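# Move office block to lab bench via window and door

## Task

r1 begins inside the office and r2 in the corridor joining the office to the lab. Get the wooden block that sits on the office bench onto the lab bench. The office door cannot be opened, but an open service window links the office to the corridor. The lab door can only be pushed open while someone keeps the release button on the office wall pressed. At the finish the lab door must be closed, both grippers must have released, and the robots must have backed away. The block must rest on the lab bench by itself, not because a robot is holding it. No robot may topple or be left leaning; either outcome fails the task.

## Robot and tools

Robots: r1 and r2, two identical Hello Robot Stretch 4 units. Each has an omni-wheel base, a lift on a mast, an arm that telescopes straight forward, a three-joint wrist (yaw, pitch, roll) and a two-finger gripper. Each is about 1.6 m tall, and its base rim lies within 0.23 m of the base origin. A loose object may occasionally be nudged by the scene.

Frames: each robot reports in its own base frame. The origin is on the floor under the base centre, x points forward, y left, z up. hand_pose is a point between the open fingertips, given in that frame; the printed value can be slightly off. Odometry is the base frame as it was at scene start. Heading runs from -3.142 to 3.142, with left positive. The robots' frames are unrelated, so where they are relative to each other can only be judged from images, lidar_m or wrist_depth_mm.

execute_actions(actions, cameras): actions is a list holding exactly one action, or empty, which just reports state and images. The action is an object keyed "r1" and/or "r2". Each robot's entry takes:
- base: exactly one relative move, measured from where the base last reported itself. translate_m is forward (+) or back in metres, -2 to 2. strafe_m is left (+) or right in metres, -2 to 2. rotate_rad turns left (+, counter-clockwise from above) in radians, -3.2 to 3.2.
- joints: absolute targets by name. lift_m 0 to 1.2 m. arm_m 0 to 0.55 m of extension. wrist_yaw_rad -1.134 to 4.276 (0 forward, + left, 3.14 folded back; above 3.4 the arm may obstruct). wrist_pitch_rad -1.117 to 4.259 (0 level, 1.57 pointing down). wrist_roll_rad -1.117 to 4.259 (+ is clockwise seen from behind). gripper_m -0.038 to 0.141, the fingertip gap in metres; below 0 the tips press together. An out-of-range joint target is clipped to the limit and the result notes it. Any other bad value or unknown key rejects the whole call.
- pace: "slow", "default", "fast" or "max". Base speeds are 0.1/0.3/0.4/0.6 m/s and 1/2/3/4 rad/s, reduced when lift_m is above 0.2.
- contact_limits: {"arm_m": 0 to 0.75}, default 0.5. This sets how hard the arm may push before it halts.
- end_of_arm: "enable_torque", sent on its own, re-enables wrist or gripper motors that have cut out.
All motions in the action start together; no action runs longer than 15 s. A robot or joint left out may keep pushing toward its previous target. cameras lists names from r1_/r2_ head_camera, head_left_camera, head_right_camera and wrist_camera, or "all". Omitted means all; [] means none.

wait(seconds 0-10) lets time pass and returns state. zoom_image(camera, region [x0,y0,x1,y1] in pixels, at most 504x504) enlarges part of that camera's latest image. read_manual gives licence text only. finished_scene(scene) ends the scene permanently and reports success. If a result reports a stop, any later calls in that same reply are skipped.

Results: base_status and joint_status give how each motion ended. "done" means it reached target; for the base this only means the wheels turned that far, even with slip. "off_target" means it rested elsewhere and may still push. "contact_stop_at_<key>" means it hit something and that part goes slack. "limit_stop_at_<name>": own_body means self-collision; tilt means leaning over 6 degrees, after which the lift, arm and wheels go slack. "torque_fault" means a wrist or gripper motor went limp; send enable_torque. on_its_own reports uncommanded behaviour; its "held at" is the target being held. lidar_m is 12 sectors of 30 degrees: the first straight ahead, then counter-clockwise (4th left, 7th behind, 10th right). "-" means nothing seen or closer than 0.25 m. wrist_depth_mm is a 7x7 grid in mm (100-2000). turned_by_wheels and turned_by_imu differing by more than about 0.1 rad means a slip or a hit. base_tilt is in degrees, forward and right positive. motor_effort is a percentage with the peak in brackets; wheel positive means turning right.

Gripping: command gripper_m below the object's width. Squeezing tighter pulls the object toward the wrist. A firm hold shows as a change in gripper effort; neither gripper_m nor "done" proves a grasp. If the fingertips snag on a surface, raise the lift. To unfold the wrist at start, send lift_m 0.4 with wrist_yaw_rad 0.

Avoid: robots pressing on each other (this fails the run; once bases touch, any further driving presses hard). Driving or turning with more than 1 kg held and arm_m above 0.2, especially fast. Strong pushes with the gripper high. Dropping, slamming or hitting things. Tilted robots. Base travel can vary by up to about 3 cm per metre between robots.

Each tool is called as name(argument=value, ...), one argument or row to a line, values as JSON.

## Session

execute_actions(
  actions=[],
)

Scene clock: 0.00 s.
r1.base_odometry: x=+0.000 y=+0.000 heading=+0.000 (m, m, rad; r1's odometry frame)
r1.turned_by_wheels: +0.000 (rad since the last result)
r1.turned_by_imu: +0.000 (rad since the last result)
r1.base_tilt: forward=+0.5 right=+0.0 (deg)
r1.lidar_m: 1.31 1.35 1.48 1.02 0.78 0.75 0.90 0.96 0.95 1.06 1.68 2.47
r1.base_status: not commanded
r1.joint_positions: lift_m=+0.138 arm_m=-0.002 wrist_yaw_rad=+3.036 wrist_pitch_rad=+0.016 wrist_roll_rad=-0.009 gripper_m=+0.057
r1.joint_status: not commanded
r1.motor_effort: lift_m=+19 arm_m=-1 wrist_yaw_rad=+1 wrist_pitch_rad=-7 wrist_roll_rad=+1 gripper_m=-3 wheel_0=+0 wheel_1=+0 wheel_2=+0 (%)
r1.hand_pose: x=-0.1088 y=+0.1174 z=+0.3116 quat_wxyz=(+0.053, -0.008, -0.004, +0.999) (m; r1's base frame)
r1.wrist_depth_mm: 143 146 1336 1098 931 809 723 / 105 145 1281 1078 931 798 715 / 110 144 291 1060 917 798 715 / 122 145 1138 1060 917 798 707 / 946 1182 1281 1025 904 798 707 / 1008 1160 213 1042 215 788 707 / 878 842 854 160 820 759 707
r2.base_odometry: x=+0.000 y=+0.000 heading=+0.000 (m, m, rad; r2's odometry frame)
r2.turned_by_wheels: +0.000 (rad since the last result)
r2.turned_by_imu: +0.000 (rad since the last result)
r2.base_tilt: forward=+0.8 right=-0.2 (deg)
r2.lidar_m: 1.70 1.13 0.90 0.88 0.85 0.69 0.67 0.75 0.76 0.79 0.90 1.31
r2.base_status: not commanded
r2.joint_positions: lift_m=+0.195 arm_m=-0.002 wrist_yaw_rad=+3.173 wrist_pitch_rad=+0.013 wrist_roll_rad=+0.017 gripper_m=+0.057
r2.joint_status: not commanded
r2.motor_effort: lift_m=+20 arm_m=-1 wrist_yaw_rad=-2 wrist_pitch_rad=-7 wrist_roll_rad=+1 gripper_m=-3 wheel_0=+0 wheel_1=+0 wheel_2=+0 (%)
r2.hand_pose: x=-0.1218 y=+0.0782 z=+0.3699 quat_wxyz=(-0.016, -0.006, +0.009, +1.000) (m; r2's base frame)
r2.wrist_depth_mm: - 139 229 820 788 750 723 / - 109 138 809 788 741 715 / - 110 137 809 768 741 715 / - 130 156 798 768 732 715 / 206 866 831 809 768 732 707 / 559 866 199 778 210 723 707 / 544 842 809 151 741 715 699
pictures: r1_head_camera, r1_head_left_camera, r1_head_right_camera, r1_wrist_camera, r2_head_camera, r2_head_left_camera, r2_head_right_camera, r2_wrist_camera
Images, in order (width x height): r1_head_camera 420x560, r1_head_left_camera 420x672, r1_head_right_camera 420x672, r1_wrist_camera 616x392, r2_head_camera 420x560, r2_head_left_camera 420x672, r2_head_right_camera 420x672, r2_wrist_camera 616x392.

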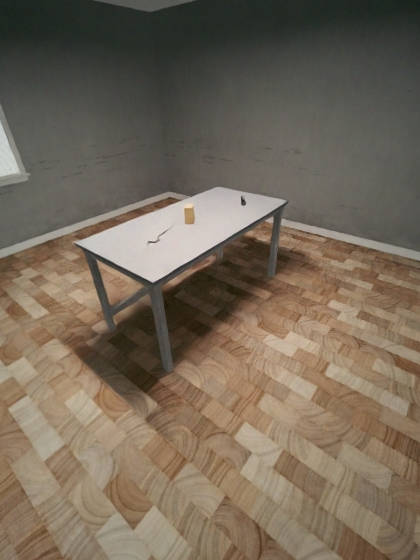

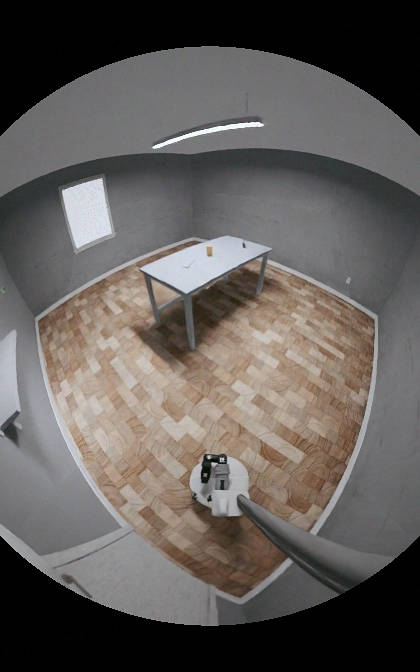

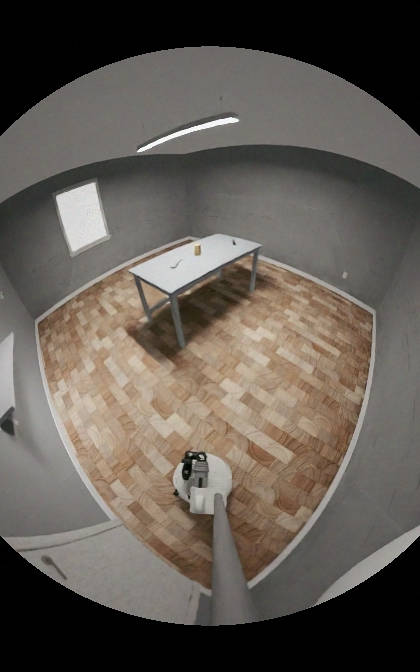

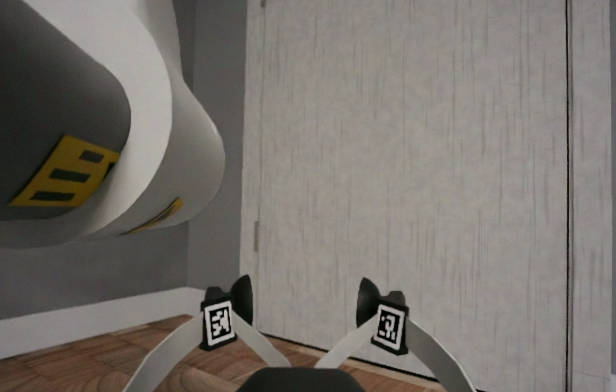

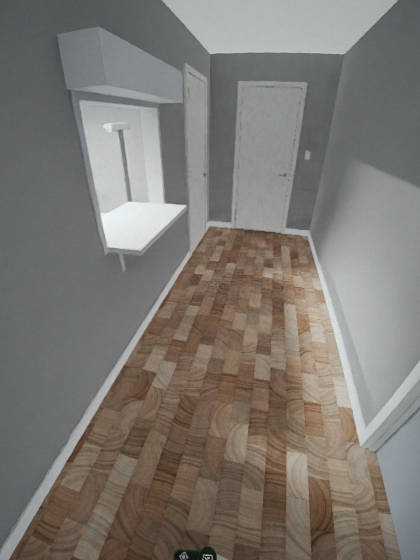

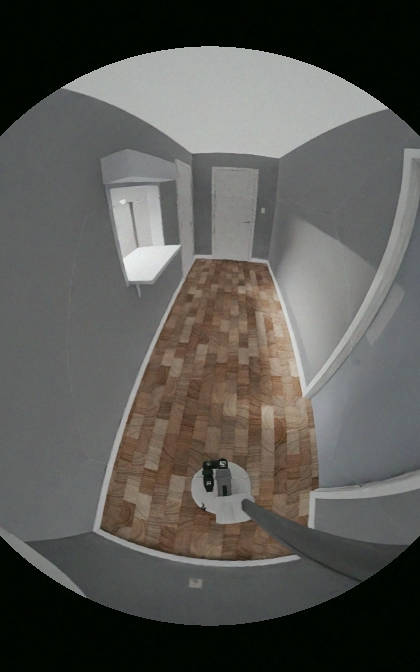

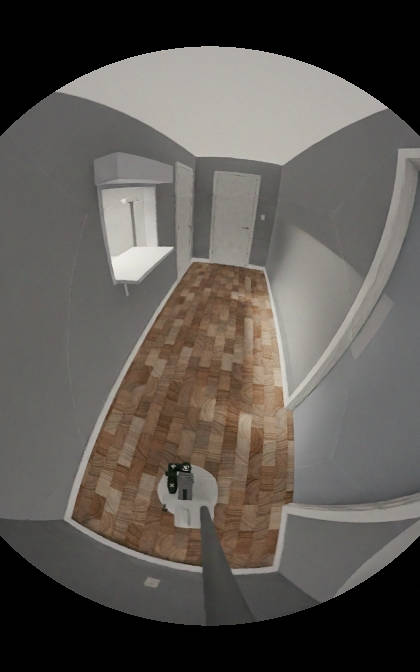

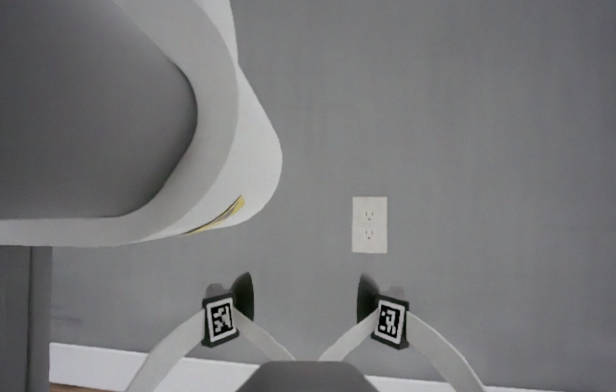

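zoom_image(
  camera="r1_head_camera",
  region=[60, 160, 320, 300],
)

zoom_image(
  camera="r1_head_left_camera",
  region=[0, 150, 140, 480],
)

zoom_image(
  camera="r2_head_camera",
  region=[40, 20, 340, 300],
)

Region (60, 160, 320, 300) of r1_head_camera's 420x560 image, scaled by 1.938, with more detail than that image has; it fills the top 271 rows of this view, and the rest is white.

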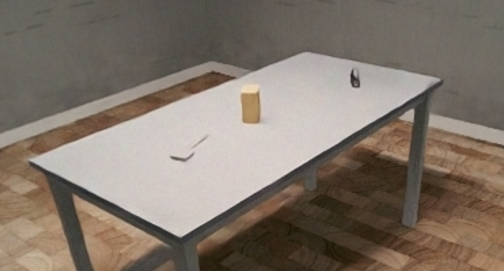

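Region (0, 150, 140, 480) of r1_head_left_camera's 420x672 image, scaled by 1.527, with more detail than that image has; it fills the left 214 columns of this view, and the rest is white.

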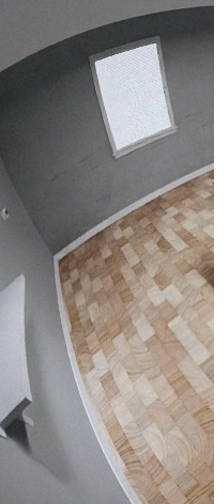

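Region (40, 20, 340, 300) of r2_head_camera's 420x560 image, scaled by 1.680, with more detail than that image has; it fills the top 470 rows of this view, and the rest is white.

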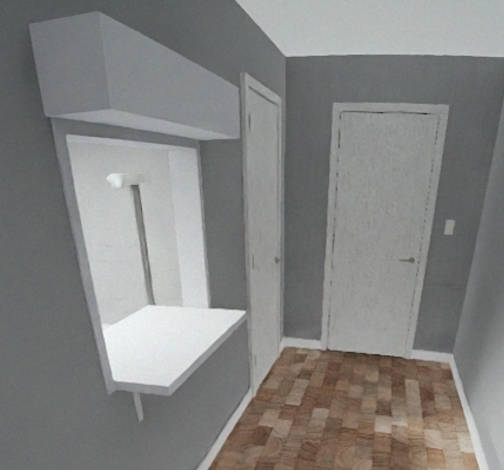

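execute_actions(
  actions=[
    {"r1": {"base": {"rotate_rad": -0.229}, "joints": {"lift_m": 0.4, "wrist_yaw_rad": 0, "wrist_pitch_rad": 0, "gripper_m": 0.12}, "pace": "fast"}, "r2": {"base": {"rotate_rad": -1.81}, "joints": {"lift_m": 0.4, "wrist_yaw_rad": 0}, "pace": "fast"}},
  ],
  cameras=["r1_head_camera", "r2_head_camera", "r2_head_left_camera", "r2_head_right_camera"],
)

Scene clock: 62.47 s.
r1.base_odometry: x=+0.000 y=+0.000 heading=-0.229 (m, m, rad; r1's odometry frame)
r1.turned_by_wheels: -0.229 (rad since the last result)
r1.turned_by_imu: -0.226 (rad since the last result)
r1.base_tilt: forward=+0.7 right=+0.0 (deg)
r1.lidar_m: 1.56 1.29 3.76 1.07 0.88 0.75 0.83 1.01 0.96 0.99 1.28 3.11
r1.base_status: done
r1.joint_positions: lift_m=+0.400 arm_m=-0.002 wrist_yaw_rad=+0.001 wrist_pitch_rad=+0.003 wrist_roll_rad=-0.009 gripper_m=+0.120
r1.joint_status: all done
r1.motor_effort: lift_m=+21(23) arm_m=-1(0) wrist_yaw_rad=-1(7) wrist_pitch_rad=-8(10) wrist_roll_rad=+0(1) gripper_m=-2(2) wheel_0=+1(4) wheel_1=-1(6) wheel_2=-1(7) (%)
r1.hand_pose: x=+0.4573 y=-0.0873 z=+0.5773 quat_wxyz=(+1.000, -0.005, +0.001, +0.000) (m; r1's base frame)
r1.wrist_depth_mm: - - - - - - - / - - - - - - - / - - - - - - - / 1042 1808 - - - - - / - - - - - - - / 1983 1983 - - - - - / 1430 1464 1464 153 1537 1537 1661
r2.base_odometry: x=+0.000 y=+0.000 heading=-1.810 (m, m, rad; r2's odometry frame)
r2.turned_by_wheels: -1.810 (rad since the last result)
r2.turned_by_imu: -1.780 (rad since the last result)
r2.base_tilt: forward=+0.8 right=-0.2 (deg)
r2.lidar_m: 0.74 0.85 1.11 2.31 1.40 0.95 0.88 0.92 0.74 0.67 0.68 0.78
r2.base_status: done
r2.joint_positions: lift_m=+0.400 arm_m=-0.002 wrist_yaw_rad=+0.001 wrist_pitch_rad=+0.013 wrist_roll_rad=+0.017 gripper_m=+0.057
r2.joint_status: all done
r2.motor_effort: lift_m=+23(26) arm_m=-1(1) wrist_yaw_rad=-4(10) wrist_pitch_rad=-7(8) wrist_roll_rad=+1(1) gripper_m=-2(4) wheel_0=+1(7) wheel_1=+1(8) wheel_2=+0(8) (%)
r2.hand_pose: x=+0.4579 y=-0.0872 z=+0.5743 quat_wxyz=(+1.000, +0.009, +0.006, +0.000) (m; r2's base frame)
r2.wrist_depth_mm: 585 603 609 535 559 569 580 / 585 585 597 544 559 569 574 / 574 591 603 539 554 564 569 / 580 591 591 544 544 554 564 / 585 585 597 539 549 559 569 / 574 585 198 530 211 554 564 / 569 580 591 151 544 549 564
pictures: r1_head_camera, r2_head_camera, r2_head_left_camera, r2_head_right_camera
Images, in order (width x height): r1_head_camera 420x560, r2_head_camera 420x560, r2_head_left_camera 420x672, r2_head_right_camera 420x672.

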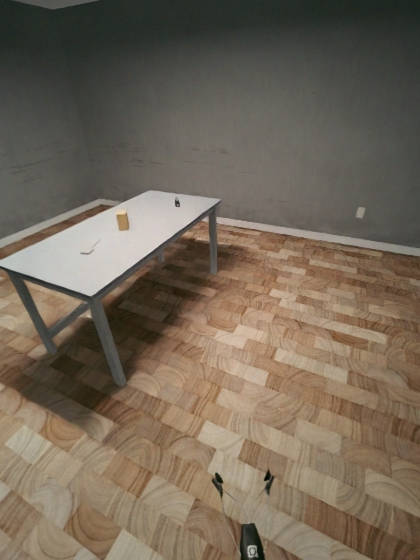

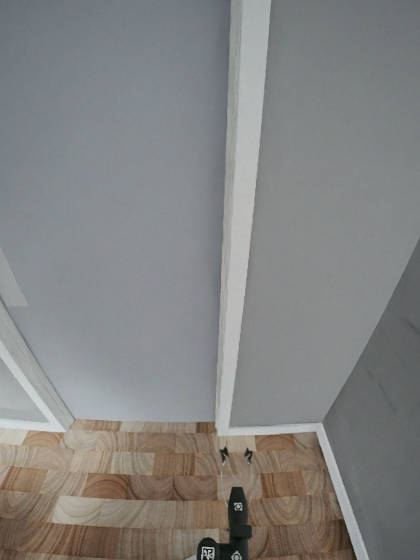

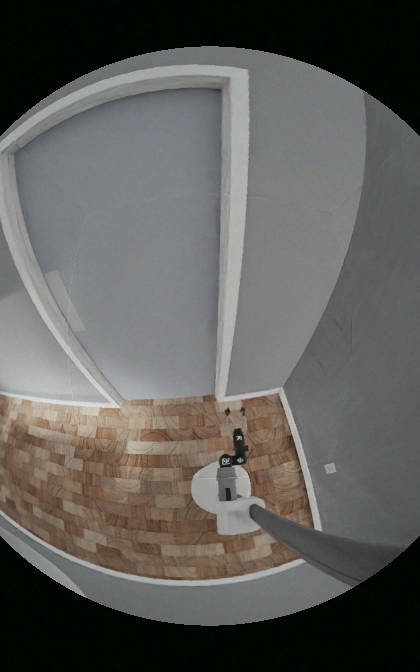

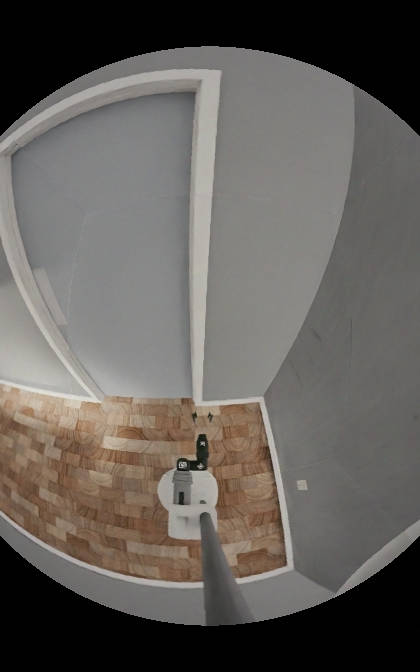

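execute_actions(
  actions=[
    {"r1": {"base": {"translate_m": 1.54}, "joints": {"lift_m": 0.7}, "pace": "fast"}, "r2": {"base": {"strafe_m": 1.5}, "joints": {"gripper_m": 0.12}, "pace": "fast"}},
  ],
  cameras=["r1_head_camera", "r2_head_camera"],
)

execute_actions(
  actions=[
    {"r1": {"base": {"rotate_rad": 1.10}, "pace": "fast"}, "r2": {"base": {"rotate_rad": 3.14}, "joints": {"lift_m": 0.85}, "pace": "fast"}},
  ],
  cameras=["r1_head_camera", "r1_wrist_camera", "r2_head_camera", "r2_head_left_camera"],
)

Scene clock: 106.40 s.
r1.base_odometry: x=+1.500 y=-0.350 heading=-0.229 (m, m, rad; r1's odometry frame)
r1.turned_by_wheels: +0.000 (rad since the last result)
r1.turned_by_imu: -0.005 (rad since the last result)
r1.base_tilt: forward=+0.6 right=+0.0 (deg)
r1.lidar_m: 0.49 0.36 0.31 0.35 0.46 2.02 2.22 1.79 1.65 1.69 2.18 2.07
r1.base_status: done
r1.joint_positions: lift_m=+0.700 arm_m=-0.002 wrist_yaw_rad=+0.000 wrist_pitch_rad=+0.002 wrist_roll_rad=-0.009 gripper_m=+0.120
r1.joint_status: all done
r1.motor_effort: lift_m=+21(24) arm_m=-1(1) wrist_yaw_rad=+0(0) wrist_pitch_rad=-9(8) wrist_roll_rad=+0(0) gripper_m=-1(2) wheel_0=+0(7) wheel_1=+0(2) wheel_2=+0(12) (%)
r1.hand_pose: x=+0.4573 y=-0.0874 z=+0.8773 quat_wxyz=(+1.000, -0.005, +0.001, +0.000) (m; r1's base frame)
r1.wrist_depth_mm: - - - - 1921 1708 1576 / - - - - 1863 1708 1576 / - - - - 1921 1708 1576 / - - - - 1921 1708 1537 / - - - - 1863 1708 1576 / 647 580 615 1983 1863 1661 1537 / 418 399 469 152 1808 1618 1537
r2.base_odometry: x=+1.457 y=-0.355 heading=-1.810 (m, m, rad; r2's odometry frame)
r2.turned_by_wheels: +0.000 (rad since the last result)
r2.turned_by_imu: +0.003 (rad since the last result)
r2.base_tilt: forward=+0.8 right=-0.2 (deg)
r2.lidar_m: 0.63 0.65 0.87 1.98 1.55 0.83 0.78 0.79 1.36 2.17 1.11 0.67
r2.base_status: done
r2.joint_positions: lift_m=+0.400 arm_m=-0.002 wrist_yaw_rad=+0.000 wrist_pitch_rad=+0.013 wrist_roll_rad=+0.017 gripper_m=+0.120
r2.joint_status: all done
r2.motor_effort: lift_m=+22(22) arm_m=-1(1) wrist_yaw_rad=-3(4) wrist_pitch_rad=-7(7) wrist_roll_rad=+1(1) gripper_m=+0(2) wheel_0=+2(10) wheel_1=-1(13) wheel_2=+1(2) (%)
r2.hand_pose: x=+0.4578 y=-0.0874 z=+0.5743 quat_wxyz=(+1.000, +0.009, +0.006, +0.000) (m; r2's base frame)
r2.wrist_depth_mm: 410 418 427 433 442 452 459 / 410 421 421 433 442 449 452 / 407 415 424 430 439 449 455 / 407 413 424 427 436 445 455 / 404 410 418 427 433 442 452 / 402 407 415 424 430 442 449 / 404 404 415 146 430 439 445
pictures: r1_head_camera, r2_head_camera
Images, in order (width x height): r1_head_camera 420x560, r2_head_camera 420x560.

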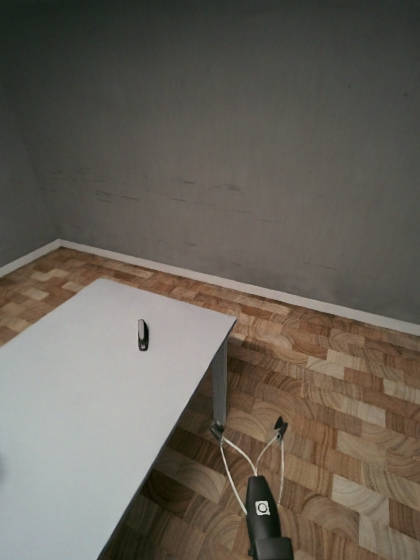

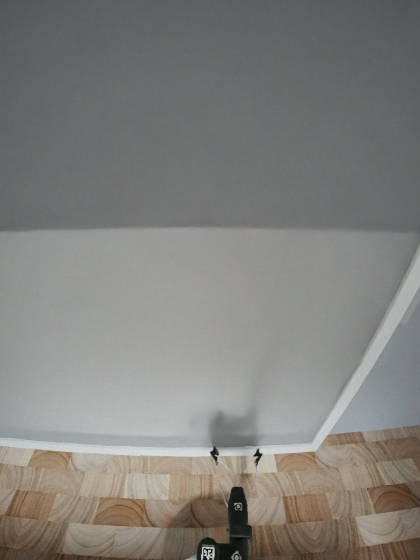

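Scene clock: 108.73 s.
r1.base_odometry: x=+1.500 y=-0.350 heading=+0.871 (m, m, rad; r1's odometry frame)
r1.turned_by_wheels: +1.100 (rad since the last result)
r1.turned_by_imu: +1.089 (rad since the last result)
r1.base_tilt: forward=+0.6 right=+0.0 (deg)
r1.lidar_m: 0.32 0.34 0.46 2.00 2.24 1.71 1.64 1.69 2.20 2.06 0.49 0.36
r1.base_status: done
r1.joint_positions: lift_m=+0.700 arm_m=-0.002 wrist_yaw_rad=+0.000 wrist_pitch_rad=+0.002 wrist_roll_rad=-0.009 gripper_m=+0.120
r1.joint_status: not commanded
r1.motor_effort: lift_m=+21(20) arm_m=-1(1) wrist_yaw_rad=+1(1) wrist_pitch_rad=-8(8) wrist_roll_rad=+0(2) gripper_m=+3(2) wheel_0=+0(3) wheel_1=+0(7) wheel_2=+2(9) (%)
r1.hand_pose: x=+0.4573 y=-0.0874 z=+0.8773 quat_wxyz=(+1.000, -0.005, +0.001, +0.000) (m; r1's base frame)
r1.wrist_depth_mm: - - - - - - - / - - - - - - - / - - - - - - - / - - - - - - - / - - - - - - - / 654 597 615 462 634 723 741 / 418 399 404 153 415 415 452
r2.base_odometry: x=+1.457 y=-0.355 heading=+1.330 (m, m, rad; r2's odometry frame)
r2.turned_by_wheels: +3.140 (rad since the last result)
r2.turned_by_imu: +3.089 (rad since the last result)
r2.base_tilt: forward=+0.7 right=-0.2 (deg)
r2.lidar_m: 0.76 0.79 1.32 2.16 1.10 0.68 0.63 0.63 0.86 1.98 1.58 0.82
r2.base_status: done
r2.joint_positions: lift_m=+0.850 arm_m=-0.002 wrist_yaw_rad=+0.000 wrist_pitch_rad=+0.012 wrist_roll_rad=+0.017 gripper_m=+0.120
r2.joint_status: all done
r2.motor_effort: lift_m=+22(22) arm_m=-1(1) wrist_yaw_rad=-3(3) wrist_pitch_rad=-7(7) wrist_roll_rad=+1(1) gripper_m=-1(3) wheel_0=-1(5) wheel_1=+0(4) wheel_2=+1(11) (%)
r2.hand_pose: x=+0.4579 y=-0.0873 z=+1.0244 quat_wxyz=(+1.000, +0.009, +0.006, +0.000) (m; r2's base frame)
r2.wrist_depth_mm: 768 842 - - - - 842 / 768 854 - - - - 854 / 750 842 - - - - 842 / 759 866 - - - - 842 / 750 866 - - - - 831 / 732 544 559 627 564 585 640 / 750 750 759 146 798 820 831
pictures: r1_head_camera, r1_wrist_camera, r2_head_camera, r2_head_left_camera
Images, in order (width x height): r1_head_camera 420x560, r1_wrist_camera 616x392, r2_head_camera 420x560, r2_head_left_camera 420x672.

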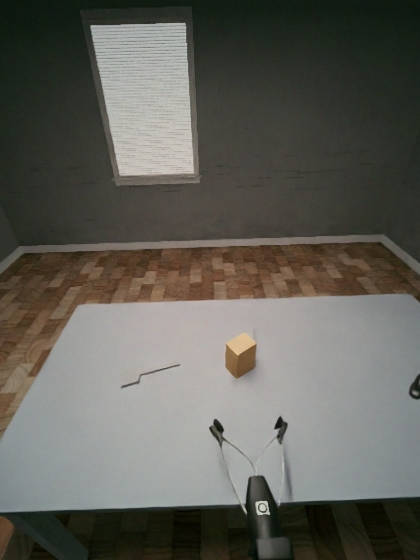

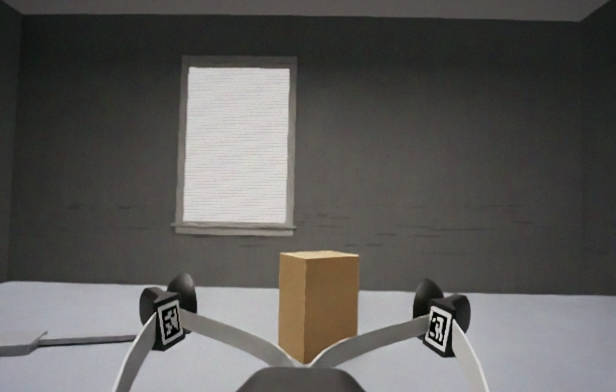

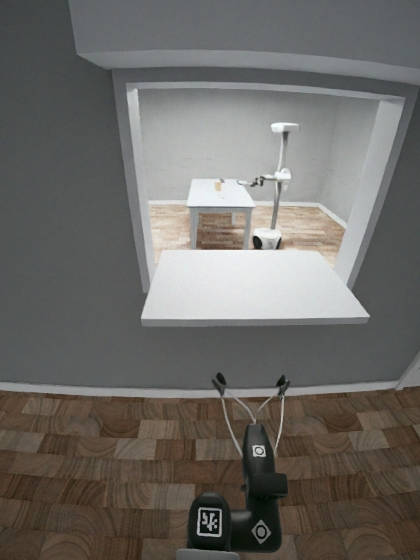

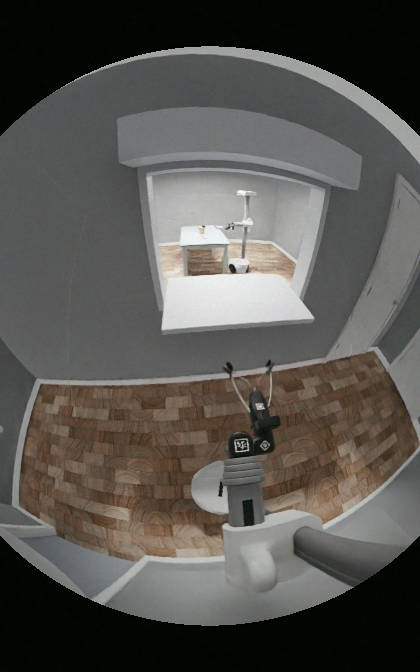

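zoom_image(
  camera="r1_head_camera",
  region=[190, 310, 310, 450],
)

Region (190, 310, 310, 450) of r1_head_camera's 420x560 image, scaled by 3.600, with more detail than that image has; it fills the left 432 columns of this view, and the rest is white.

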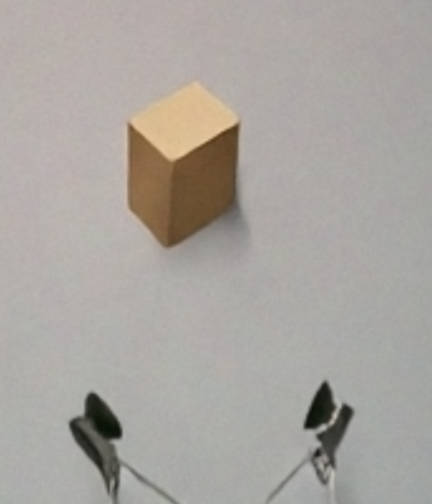

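execute_actions(
  actions=[
    {"r1": {"base": {"strafe_m": 0.175}, "joints": {"lift_m": 0.72, "wrist_yaw_rad": -0.9, "arm_m": 0.45, "gripper_m": 0.135}, "pace": "default"}},
  ],
  cameras=["r1_head_camera", "r1_wrist_camera"],
)

Scene clock: 165.80 s.
r1.base_odometry: x=+1.366 y=-0.237 heading=+0.871 (m, m, rad; r1's odometry frame)
r1.turned_by_wheels: +0.000 (rad since the last result)
r1.turned_by_imu: +0.002 (rad since the last result)
r1.base_tilt: forward=+0.7 right=+0.0 (deg)
r1.lidar_m: 0.31 0.34 0.46 1.81 2.06 1.69 1.62 1.69 2.37 2.26 0.48 0.35
r1.base_status: done
r1.joint_positions: lift_m=+0.720 arm_m=+0.449 wrist_yaw_rad=-0.900 wrist_pitch_rad=+0.002 wrist_roll_rad=-0.009 gripper_m=+0.135
r1.joint_status: all done
r1.motor_effort: lift_m=+21(23) arm_m=+5(8) wrist_yaw_rad=+1(3) wrist_pitch_rad=-6(7) wrist_roll_rad=+1(1) gripper_m=+1(1) wheel_0=+1(6) wheel_1=+0(7) wheel_2=+2(1) (%)
r1.hand_pose: x=+0.7309 y=-0.2803 z=+0.8974 quat_wxyz=(+0.900, -0.004, +0.003, -0.435) (m; r1's base frame)
r1.wrist_depth_mm: - - - - - - 1863 / - - - - - - 1808 / - - - - - - 1808 / - - - - - - 1808 / - - - - - - 1808 / - 221 - 788 788 647 778 / - 439 196 154 459 462 504
r2.base_odometry: x=+1.457 y=-0.355 heading=+1.330 (m, m, rad; r2's odometry frame)
r2.turned_by_wheels: +0.000 (rad since the last result)
r2.turned_by_imu: +0.000 (rad since the last result)
r2.base_tilt: forward=+0.8 right=-0.2 (deg)
r2.lidar_m: 0.77 0.80 1.37 2.17 1.10 0.67 0.62 0.64 0.87 2.01 1.54 0.83
r2.base_status: not commanded
r2.joint_positions: lift_m=+0.850 arm_m=-0.002 wrist_yaw_rad=+0.000 wrist_pitch_rad=+0.012 wrist_roll_rad=+0.017 gripper_m=+0.120
r2.joint_status: not commanded
r2.motor_effort: lift_m=+22(23) arm_m=-1(1) wrist_yaw_rad=-3(4) wrist_pitch_rad=-8(7) wrist_roll_rad=+0(1) gripper_m=-2(1) wheel_0=-1(1) wheel_1=+0(0) wheel_2=+2(2) (%)
r2.hand_pose: x=+0.4579 y=-0.0873 z=+1.0244 quat_wxyz=(+1.000, +0.009, +0.006, +0.000) (m; r2's base frame)
r2.wrist_depth_mm: 768 842 - - - - 842 / 759 842 - - - - 842 / 759 854 - - - - 831 / 759 854 - - - - 831 / 759 866 - - - - 831 / 741 539 564 627 569 591 640 / 741 750 768 146 798 798 831
pictures: r1_head_camera, r1_wrist_camera
Images, in order (width x height): r1_head_camera 420x560, r1_wrist_camera 616x392.

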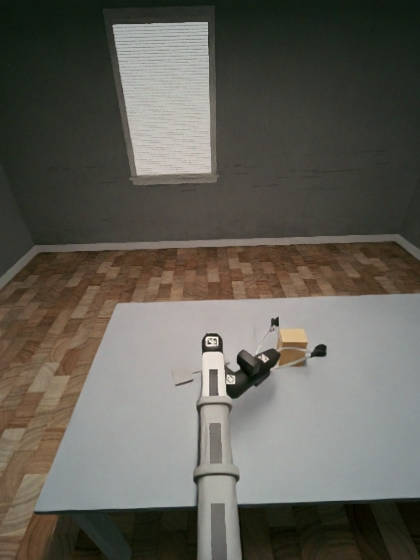

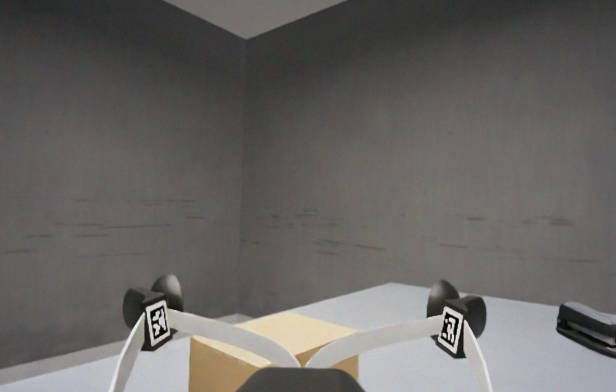

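zoom_image(
  camera="r1_head_camera",
  region=[200, 290, 360, 420],
)

Region (200, 290, 360, 420) of r1_head_camera's 420x560 image, scaled by 3.150, with more detail than that image has; it fills the top 410 rows of this view, and the rest is white.

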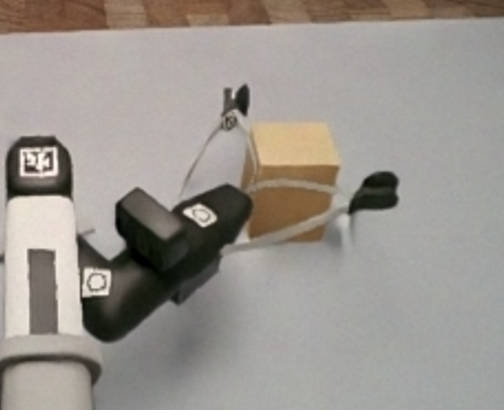

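execute_actions(
  actions=[
    {"r1": {"base": {"strafe_m": -0.213}, "joints": {"lift_m": 0.77, "wrist_yaw_rad": 0.0, "arm_m": 0.1, "gripper_m": 0.141}, "pace": "default"}},
  ],
  cameras=[],
)

execute_actions(
  actions=[
    {"r1": {"joints": {"lift_m": 0.615}, "pace": "default"}},
  ],
  cameras=["r1_head_camera", "r1_wrist_camera"],
)

Scene clock: 190.50 s.
r1.base_odometry: x=+1.529 y=-0.374 heading=+0.871 (m, m, rad; r1's odometry frame)
r1.turned_by_wheels: +0.000 (rad since the last result)
r1.turned_by_imu: +0.000 (rad since the last result)
r1.base_tilt: forward=+0.6 right=+0.1 (deg)
r1.lidar_m: 0.31 0.34 0.48 2.04 2.26 1.72 1.64 1.70 2.16 2.04 0.50 0.39
r1.base_status: done
r1.joint_positions: lift_m=+0.770 arm_m=+0.101 wrist_yaw_rad=+0.000 wrist_pitch_rad=+0.003 wrist_roll_rad=-0.009 gripper_m=+0.141
r1.joint_status: all done
r1.motor_effort: lift_m=+21(22) arm_m=-5(7) wrist_yaw_rad=+1(9) wrist_pitch_rad=-7(8) wrist_roll_rad=-1(1) gripper_m=-2(3) wheel_0=-1(7) wheel_1=+0(10) wheel_2=+0(3) (%)
r1.hand_pose: x=+0.5603 y=-0.0875 z=+0.9473 quat_wxyz=(+1.000, -0.005, +0.001, +0.000) (m; r1's base frame)
r1.wrist_depth_mm: - - - - - - - / - - - - - - - / - - - - - - - / - - - - - - - / - - - - - - - / - 214 - - - - - / 585 554 559 156 585 585 634
r2.base_odometry: x=+1.457 y=-0.355 heading=+1.330 (m, m, rad; r2's odometry frame)
r2.turned_by_wheels: +0.000 (rad since the last result)
r2.turned_by_imu: +0.000 (rad since the last result)
r2.base_tilt: forward=+0.7 right=-0.2 (deg)
r2.lidar_m: 0.74 0.79 1.34 2.17 1.10 0.65 0.62 0.63 0.86 1.98 1.55 0.84
r2.base_status: not commanded
r2.joint_positions: lift_m=+0.850 arm_m=-0.002 wrist_yaw_rad=+0.000 wrist_pitch_rad=+0.012 wrist_roll_rad=+0.017 gripper_m=+0.120
r2.joint_status: not commanded
r2.motor_effort: lift_m=+22(22) arm_m=-1(2) wrist_yaw_rad=-3(3) wrist_pitch_rad=-7(7) wrist_roll_rad=+1(1) gripper_m=+0(1) wheel_0=-1(1) wheel_1=+0(0) wheel_2=+2(1) (%)
r2.hand_pose: x=+0.4579 y=-0.0873 z=+1.0244 quat_wxyz=(+1.000, +0.009, +0.006, +0.000) (m; r2's base frame)
r2.wrist_depth_mm: 759 842 - - - - 854 / 759 854 - - - - 842 / 759 854 - - - - 831 / 759 878 - - - - 842 / 759 866 - - - - 831 / 750 539 554 627 564 585 640 / 741 750 759 146 788 820 831
pictures: none
No camera images: the call's "cameras" was empty. Leave "cameras" out to get every camera's image.

Scene clock: 192.37 s.
r1.base_odometry: x=+1.529 y=-0.374 heading=+0.871 (m, m, rad; r1's odometry frame)
r1.turned_by_wheels: +0.000 (rad since the last result)
r1.turned_by_imu: +0.001 (rad since the last result)
r1.base_tilt: forward=+0.6 right=+0.0 (deg)
r1.lidar_m: 0.34 0.33 0.47 2.03 2.26 1.70 1.64 1.72 2.15 2.03 0.46 0.36
r1.base_status: not commanded
r1.joint_positions: lift_m=+0.629 arm_m=+0.100 wrist_yaw_rad=+0.001 wrist_pitch_rad=-0.004 wrist_roll_rad=-0.009 gripper_m=+0.141
r1.joint_status: lift_m contact_stop (moved -0.141 of -0.155)
r1.on_its_own: lift_m is slack since a contact_stop (your +0.615 is given up)
r1.motor_effort: lift_m=+16(21) arm_m=-1(5) wrist_yaw_rad=-2(11) wrist_pitch_rad=+9(40) wrist_roll_rad=+0(10) gripper_m=-2(1) wheel_0=-1(1) wheel_1=-1(1) wheel_2=+2(2) (%)
r1.hand_pose: x=+0.5596 y=-0.0871 z=+0.8082 quat_wxyz=(+1.000, -0.004, -0.002, +0.001) (m; r1's base frame)
r1.wrist_depth_mm: - - - - - - - / - - - - - - - / - - - - - - - / - - - - - - - / - - - 384 - - - / 394 214 384 382 452 366 466 / 259 247 251 156 258 260 282
r2.base_odometry: x=+1.457 y=-0.355 heading=+1.330 (m, m, rad; r2's odometry frame)
r2.turned_by_wheels: +0.000 (rad since the last result)
r2.turned_by_imu: +0.000 (rad since the last result)
r2.base_tilt: forward=+0.7 right=-0.2 (deg)
r2.lidar_m: 0.77 0.77 1.35 2.19 1.09 0.68 0.62 0.64 0.88 1.99 1.56 0.84
r2.base_status: not commanded
r2.joint_positions: lift_m=+0.850 arm_m=-0.002 wrist_yaw_rad=+0.000 wrist_pitch_rad=+0.012 wrist_roll_rad=+0.017 gripper_m=+0.120
r2.joint_status: not commanded
r2.motor_effort: lift_m=+22(23) arm_m=-1(1) wrist_yaw_rad=-3(3) wrist_pitch_rad=-7(7) wrist_roll_rad=+1(1) gripper_m=-1(1) wheel_0=-1(1) wheel_1=+0(1) wheel_2=+1(1) (%)
r2.hand_pose: x=+0.4579 y=-0.0873 z=+1.0244 quat_wxyz=(+1.000, +0.009, +0.006, +0.000) (m; r2's base frame)
r2.wrist_depth_mm: 768 842 - - - - 842 / 759 854 - - - - 842 / 759 842 - - - - 854 / 750 866 - - - - 842 / 759 854 - - - - 831 / 741 539 564 627 569 585 640 / 741 750 759 146 798 820 820
pictures: r1_head_camera, r1_wrist_camera
Images, in order (width x height): r1_head_camera 420x560, r1_wrist_camera 616x392.

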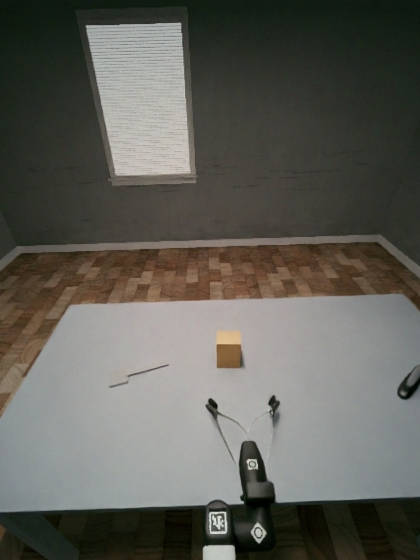

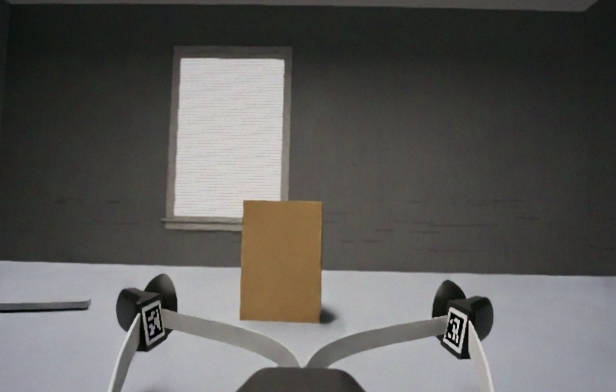

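execute_actions(
  actions=[
    {"r1": {"base": {"strafe_m": 0.025}, "joints": {"lift_m": 0.66}, "pace": "default"}},
  ],
  cameras=[],
)

execute_actions(
  actions=[
    {"r1": {"joints": {"arm_m": 0.285}, "pace": "default"}},
  ],
  cameras=["r1_head_camera", "r1_wrist_camera"],
)

Scene clock: 204.57 s.
r1.base_odometry: x=+1.510 y=-0.358 heading=+0.871 (m, m, rad; r1's odometry frame)
r1.turned_by_wheels: +0.000 (rad since the last result)
r1.turned_by_imu: +0.001 (rad since the last result)
r1.base_tilt: forward=+0.6 right=+0.0 (deg)
r1.lidar_m: 0.31 0.34 0.45 2.00 2.24 1.71 1.63 1.73 2.19 2.05 0.46 0.36
r1.base_status: done
r1.joint_positions: lift_m=+0.660 arm_m=+0.100 wrist_yaw_rad=+0.000 wrist_pitch_rad=+0.002 wrist_roll_rad=-0.009 gripper_m=+0.141
r1.joint_status: all done
r1.motor_effort: lift_m=+21(21) arm_m=-1(1) wrist_yaw_rad=+0(2) wrist_pitch_rad=-6(7) wrist_roll_rad=+3(1) gripper_m=+2(3) wheel_0=+2(5) wheel_1=-1(6) wheel_2=+0(1) (%)
r1.hand_pose: x=+0.5596 y=-0.0873 z=+0.8374 quat_wxyz=(+1.000, -0.005, +0.001, +0.000) (m; r1's base frame)
r1.wrist_depth_mm: - - - - - - - / - - - - - - - / - - - - - - - / - - - - - - - / - - - 387 - - - / 496 213 525 384 539 445 559 / 320 304 309 156 315 317 343
r2.base_odometry: x=+1.457 y=-0.355 heading=+1.330 (m, m, rad; r2's odometry frame)
r2.turned_by_wheels: +0.000 (rad since the last result)
r2.turned_by_imu: +0.000 (rad since the last result)
r2.base_tilt: forward=+0.8 right=-0.2 (deg)
r2.lidar_m: 0.78 0.79 1.36 2.16 1.10 0.67 0.63 0.64 0.85 1.97 1.56 0.82
r2.base_status: not commanded
r2.joint_positions: lift_m=+0.850 arm_m=-0.002 wrist_yaw_rad=+0.000 wrist_pitch_rad=+0.012 wrist_roll_rad=+0.017 gripper_m=+0.120
r2.joint_status: not commanded
r2.motor_effort: lift_m=+22(22) arm_m=-1(1) wrist_yaw_rad=-3(2) wrist_pitch_rad=-7(7) wrist_roll_rad=+1(2) gripper_m=+0(1) wheel_0=-1(1) wheel_1=+0(0) wheel_2=+1(1) (%)
r2.hand_pose: x=+0.4579 y=-0.0873 z=+1.0244 quat_wxyz=(+1.000, +0.009, +0.006, +0.000) (m; r2's base frame)
r2.wrist_depth_mm: 750 831 - - - - 854 / 759 831 - - - - 842 / 759 854 - - - - 831 / 750 854 - - - - 842 / 759 878 - - - - 831 / 750 544 559 634 574 591 647 / 741 759 759 146 788 809 842
pictures: none
No camera images: the call's "cameras" was empty. Leave "cameras" out to get every camera's image.

Scene clock: 206.20 s.
r1.base_odometry: x=+1.510 y=-0.358 heading=+0.871 (m, m, rad; r1's odometry frame)
r1.turned_by_wheels: +0.000 (rad since the last result)
r1.turned_by_imu: +0.000 (rad since the last result)
r1.base_tilt: forward=+0.6 right=+0.0 (deg)
r1.lidar_m: 0.31 0.34 0.48 2.00 2.25 1.70 1.64 1.71 2.19 2.05 0.48 0.35
r1.base_status: not commanded
r1.joint_positions: lift_m=+0.660 arm_m=+0.284 wrist_yaw_rad=+0.000 wrist_pitch_rad=+0.002 wrist_roll_rad=-0.009 gripper_m=+0.141
r1.joint_status: all done
r1.motor_effort: lift_m=+21(21) arm_m=+5(6) wrist_yaw_rad=+1(0) wrist_pitch_rad=-7(6) wrist_roll_rad=+0(4) gripper_m=-4(1) wheel_0=+1(2) wheel_1=-1(2) wheel_2=+0(0) (%)
r1.hand_pose: x=+0.7435 y=-0.0874 z=+0.8373 quat_wxyz=(+1.000, -0.005, +0.001, +0.000) (m; r1's base frame)
r1.wrist_depth_mm: - - - - - - - / - - - - - - - / - - - - - - - / - - - - - - - / - - - 202 - - - / 492 214 203 200 480 442 554 / 317 301 243 156 314 317 343
r2.base_odometry: x=+1.457 y=-0.355 heading=+1.330 (m, m, rad; r2's odometry frame)
r2.turned_by_wheels: +0.000 (rad since the last result)
r2.turned_by_imu: +0.000 (rad since the last result)
r2.base_tilt: forward=+0.8 right=-0.2 (deg)
r2.lidar_m: 0.78 0.80 1.34 2.17 1.10 0.64 0.62 0.66 0.86 2.00 1.56 0.81
r2.base_status: not commanded
r2.joint_positions: lift_m=+0.850 arm_m=-0.002 wrist_yaw_rad=+0.000 wrist_pitch_rad=+0.012 wrist_roll_rad=+0.017 gripper_m=+0.120
r2.joint_status: not commanded
r2.motor_effort: lift_m=+22(23) arm_m=-1(1) wrist_yaw_rad=-3(4) wrist_pitch_rad=-7(7) wrist_roll_rad=+1(1) gripper_m=-1(1) wheel_0=-1(1) wheel_1=+0(0) wheel_2=+1(1) (%)
r2.hand_pose: x=+0.4579 y=-0.0873 z=+1.0244 quat_wxyz=(+1.000, +0.009, +0.006, +0.000) (m; r2's base frame)
r2.wrist_depth_mm: 768 854 - - - - 866 / 768 866 - - - - 854 / 759 854 - - - - 842 / 750 866 - - - - 842 / 759 866 - - - - 831 / 741 544 559 627 569 585 647 / 741 750 759 146 798 798 820
pictures: r1_head_camera, r1_wrist_camera
Images, in order (width x height): r1_head_camera 420x560, r1_wrist_camera 616x392.

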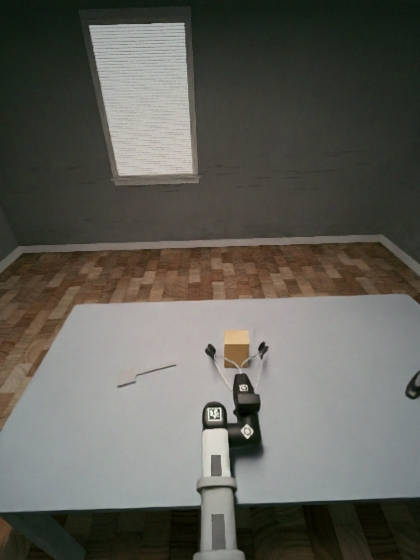

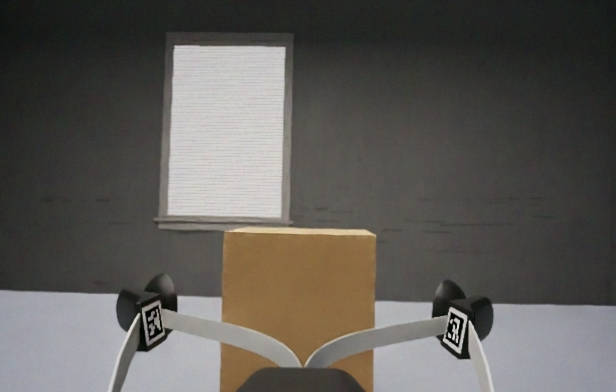

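execute_actions(
  actions=[
    {"r1": {"joints": {"gripper_m": 0.03}, "pace": "default"}},
  ],
  cameras=["r1_wrist_camera"],
)

execute_actions(
  actions=[
    {"r1": {"joints": {"lift_m": 0.72}, "pace": "default"}},
  ],
  cameras=["r1_wrist_camera", "r1_head_camera", "r1_head_left_camera"],
)

Scene clock: 212.50 s.
r1.base_odometry: x=+1.510 y=-0.358 heading=+0.871 (m, m, rad; r1's odometry frame)
r1.turned_by_wheels: +0.000 (rad since the last result)
r1.turned_by_imu: +0.001 (rad since the last result)
r1.base_tilt: forward=+0.6 right=+0.0 (deg)
r1.lidar_m: 0.33 0.35 0.47 2.00 2.24 1.72 1.63 1.72 2.18 2.05 0.46 0.34
r1.base_status: not commanded
r1.joint_positions: lift_m=+0.660 arm_m=+0.284 wrist_yaw_rad=+0.001 wrist_pitch_rad=+0.002 wrist_roll_rad=-0.009 gripper_m=+0.031
r1.joint_status: all done
r1.motor_effort: lift_m=+21(21) arm_m=+5(5) wrist_yaw_rad=+0(2) wrist_pitch_rad=-8(7) wrist_roll_rad=+0(0) gripper_m=-19(21) wheel_0=+2(2) wheel_1=-1(1) wheel_2=+0(0) (%)
r1.hand_pose: x=+0.7436 y=-0.0872 z=+0.8373 quat_wxyz=(+1.000, -0.005, +0.001, +0.000) (m; r1's base frame)
r1.wrist_depth_mm: - - - - - - - / - - - - - - - / - - - - - - - / - - - - - - - / - - - 187 - - - / 492 504 186 185 185 549 559 / 317 177 185 185 184 294 342
r2.base_odometry: x=+1.457 y=-0.355 heading=+1.330 (m, m, rad; r2's odometry frame)
r2.turned_by_wheels: +0.000 (rad since the last result)
r2.turned_by_imu: +0.000 (rad since the last result)
r2.base_tilt: forward=+0.7 right=-0.2 (deg)
r2.lidar_m: 0.78 0.80 1.34 2.17 1.09 0.67 0.60 0.64 0.86 2.00 1.58 0.83
r2.base_status: not commanded
r2.joint_positions: lift_m=+0.850 arm_m=-0.002 wrist_yaw_rad=+0.000 wrist_pitch_rad=+0.012 wrist_roll_rad=+0.017 gripper_m=+0.120
r2.joint_status: not commanded
r2.motor_effort: lift_m=+22(22) arm_m=-1(1) wrist_yaw_rad=-3(3) wrist_pitch_rad=-7(7) wrist_roll_rad=+1(1) gripper_m=+0(0) wheel_0=-1(1) wheel_1=+1(0) wheel_2=+1(1) (%)
r2.hand_pose: x=+0.4579 y=-0.0873 z=+1.0244 quat_wxyz=(+1.000, +0.009, +0.006, +0.000) (m; r2's base frame)
r2.wrist_depth_mm: 759 831 - - - - 854 / 759 854 - - - - 842 / 750 854 - - - - 854 / 750 854 - - - - 842 / 750 866 - - - - 831 / 741 544 564 627 569 591 647 / 741 750 768 146 788 798 820
pictures: r1_wrist_camera
Images, in order (width x height): r1_wrist_camera 616x392.

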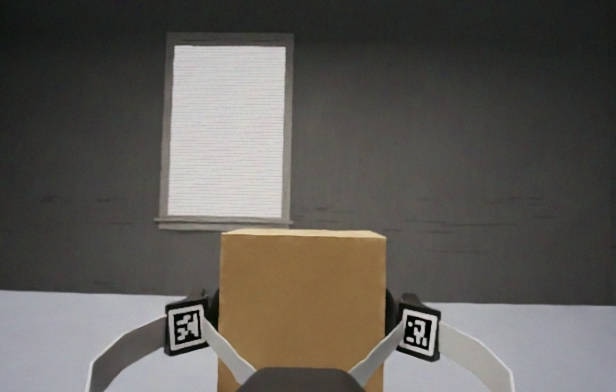

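Scene clock: 213.67 s.
r1.base_odometry: x=+1.510 y=-0.358 heading=+0.871 (m, m, rad; r1's odometry frame)
r1.turned_by_wheels: +0.000 (rad since the last result)
r1.turned_by_imu: +0.000 (rad since the last result)
r1.base_tilt: forward=+0.6 right=+0.0 (deg)
r1.lidar_m: 0.32 0.30 0.48 2.01 2.26 1.71 1.64 1.71 2.20 2.06 0.48 0.35
r1.base_status: not commanded
r1.joint_positions: lift_m=+0.720 arm_m=+0.284 wrist_yaw_rad=+0.001 wrist_pitch_rad=+0.006 wrist_roll_rad=-0.009 gripper_m=+0.031
r1.joint_status: all done
r1.motor_effort: lift_m=+22(23) arm_m=+5(4) wrist_yaw_rad=+0(1) wrist_pitch_rad=-19(19) wrist_roll_rad=-1(0) gripper_m=-24(21) wheel_0=+2(2) wheel_1=-1(1) wheel_2=+1(1) (%)
r1.hand_pose: x=+0.7436 y=-0.0873 z=+0.8961 quat_wxyz=(+1.000, -0.005, +0.003, +0.000) (m; r1's base frame)
r1.wrist_depth_mm: - - - - - - - / - - - - - - - / - - - - - - - / - - - - - - - / - - - 186 - - - / - - 187 185 185 - - / 452 177 186 184 183 418 488
r2.base_odometry: x=+1.457 y=-0.355 heading=+1.330 (m, m, rad; r2's odometry frame)
r2.turned_by_wheels: +0.000 (rad since the last result)
r2.turned_by_imu: +0.000 (rad since the last result)
r2.base_tilt: forward=+0.7 right=-0.1 (deg)
r2.lidar_m: 0.76 0.81 1.31 2.18 1.12 0.67 0.62 0.65 0.86 1.98 1.55 0.83
r2.base_status: not commanded
r2.joint_positions: lift_m=+0.850 arm_m=-0.002 wrist_yaw_rad=+0.000 wrist_pitch_rad=+0.012 wrist_roll_rad=+0.017 gripper_m=+0.120
r2.joint_status: not commanded
r2.motor_effort: lift_m=+22(22) arm_m=-1(1) wrist_yaw_rad=-2(3) wrist_pitch_rad=-7(7) wrist_roll_rad=+1(0) gripper_m=-1(1) wheel_0=-1(1) wheel_1=+0(0) wheel_2=+1(1) (%)
r2.hand_pose: x=+0.4579 y=-0.0873 z=+1.0244 quat_wxyz=(+1.000, +0.009, +0.006, +0.000) (m; r2's base frame)
r2.wrist_depth_mm: 759 854 - - - - 854 / 759 842 - - - - 831 / 750 866 - - - - 842 / 750 854 - - - - 831 / 750 878 - - - - 831 / 741 544 564 634 574 597 634 / 732 750 778 146 798 809 831
pictures: r1_head_camera, r1_head_left_camera, r1_wrist_camera
Images, in order (width x height): r1_head_camera 420x560, r1_head_left_camera 420x672, r1_wrist_camera 616x392.

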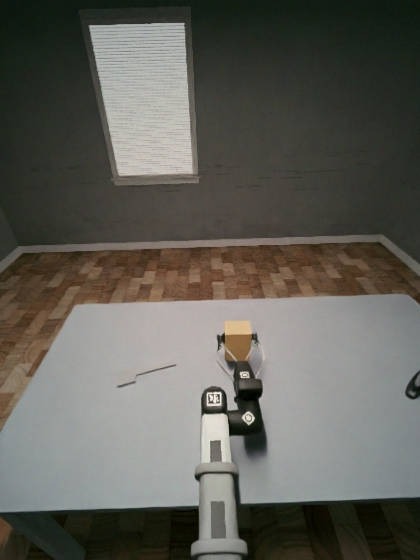

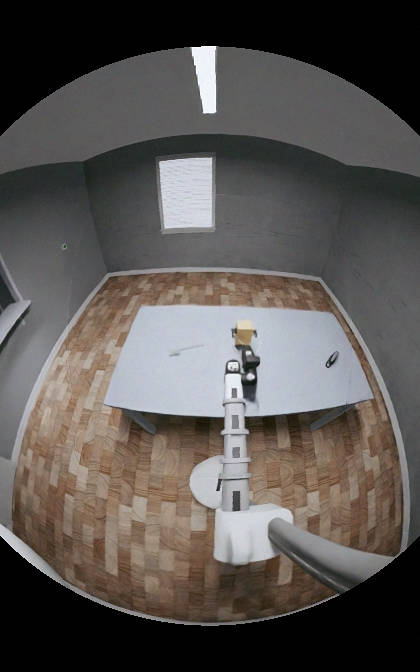

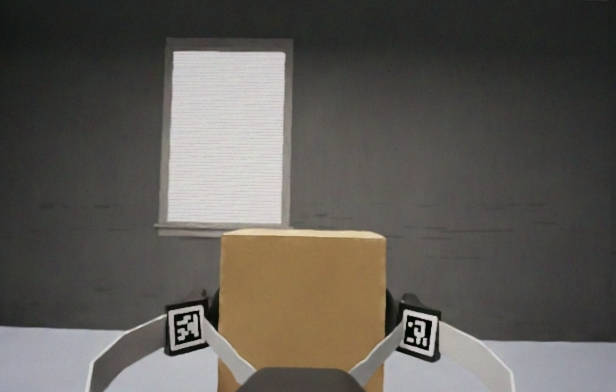

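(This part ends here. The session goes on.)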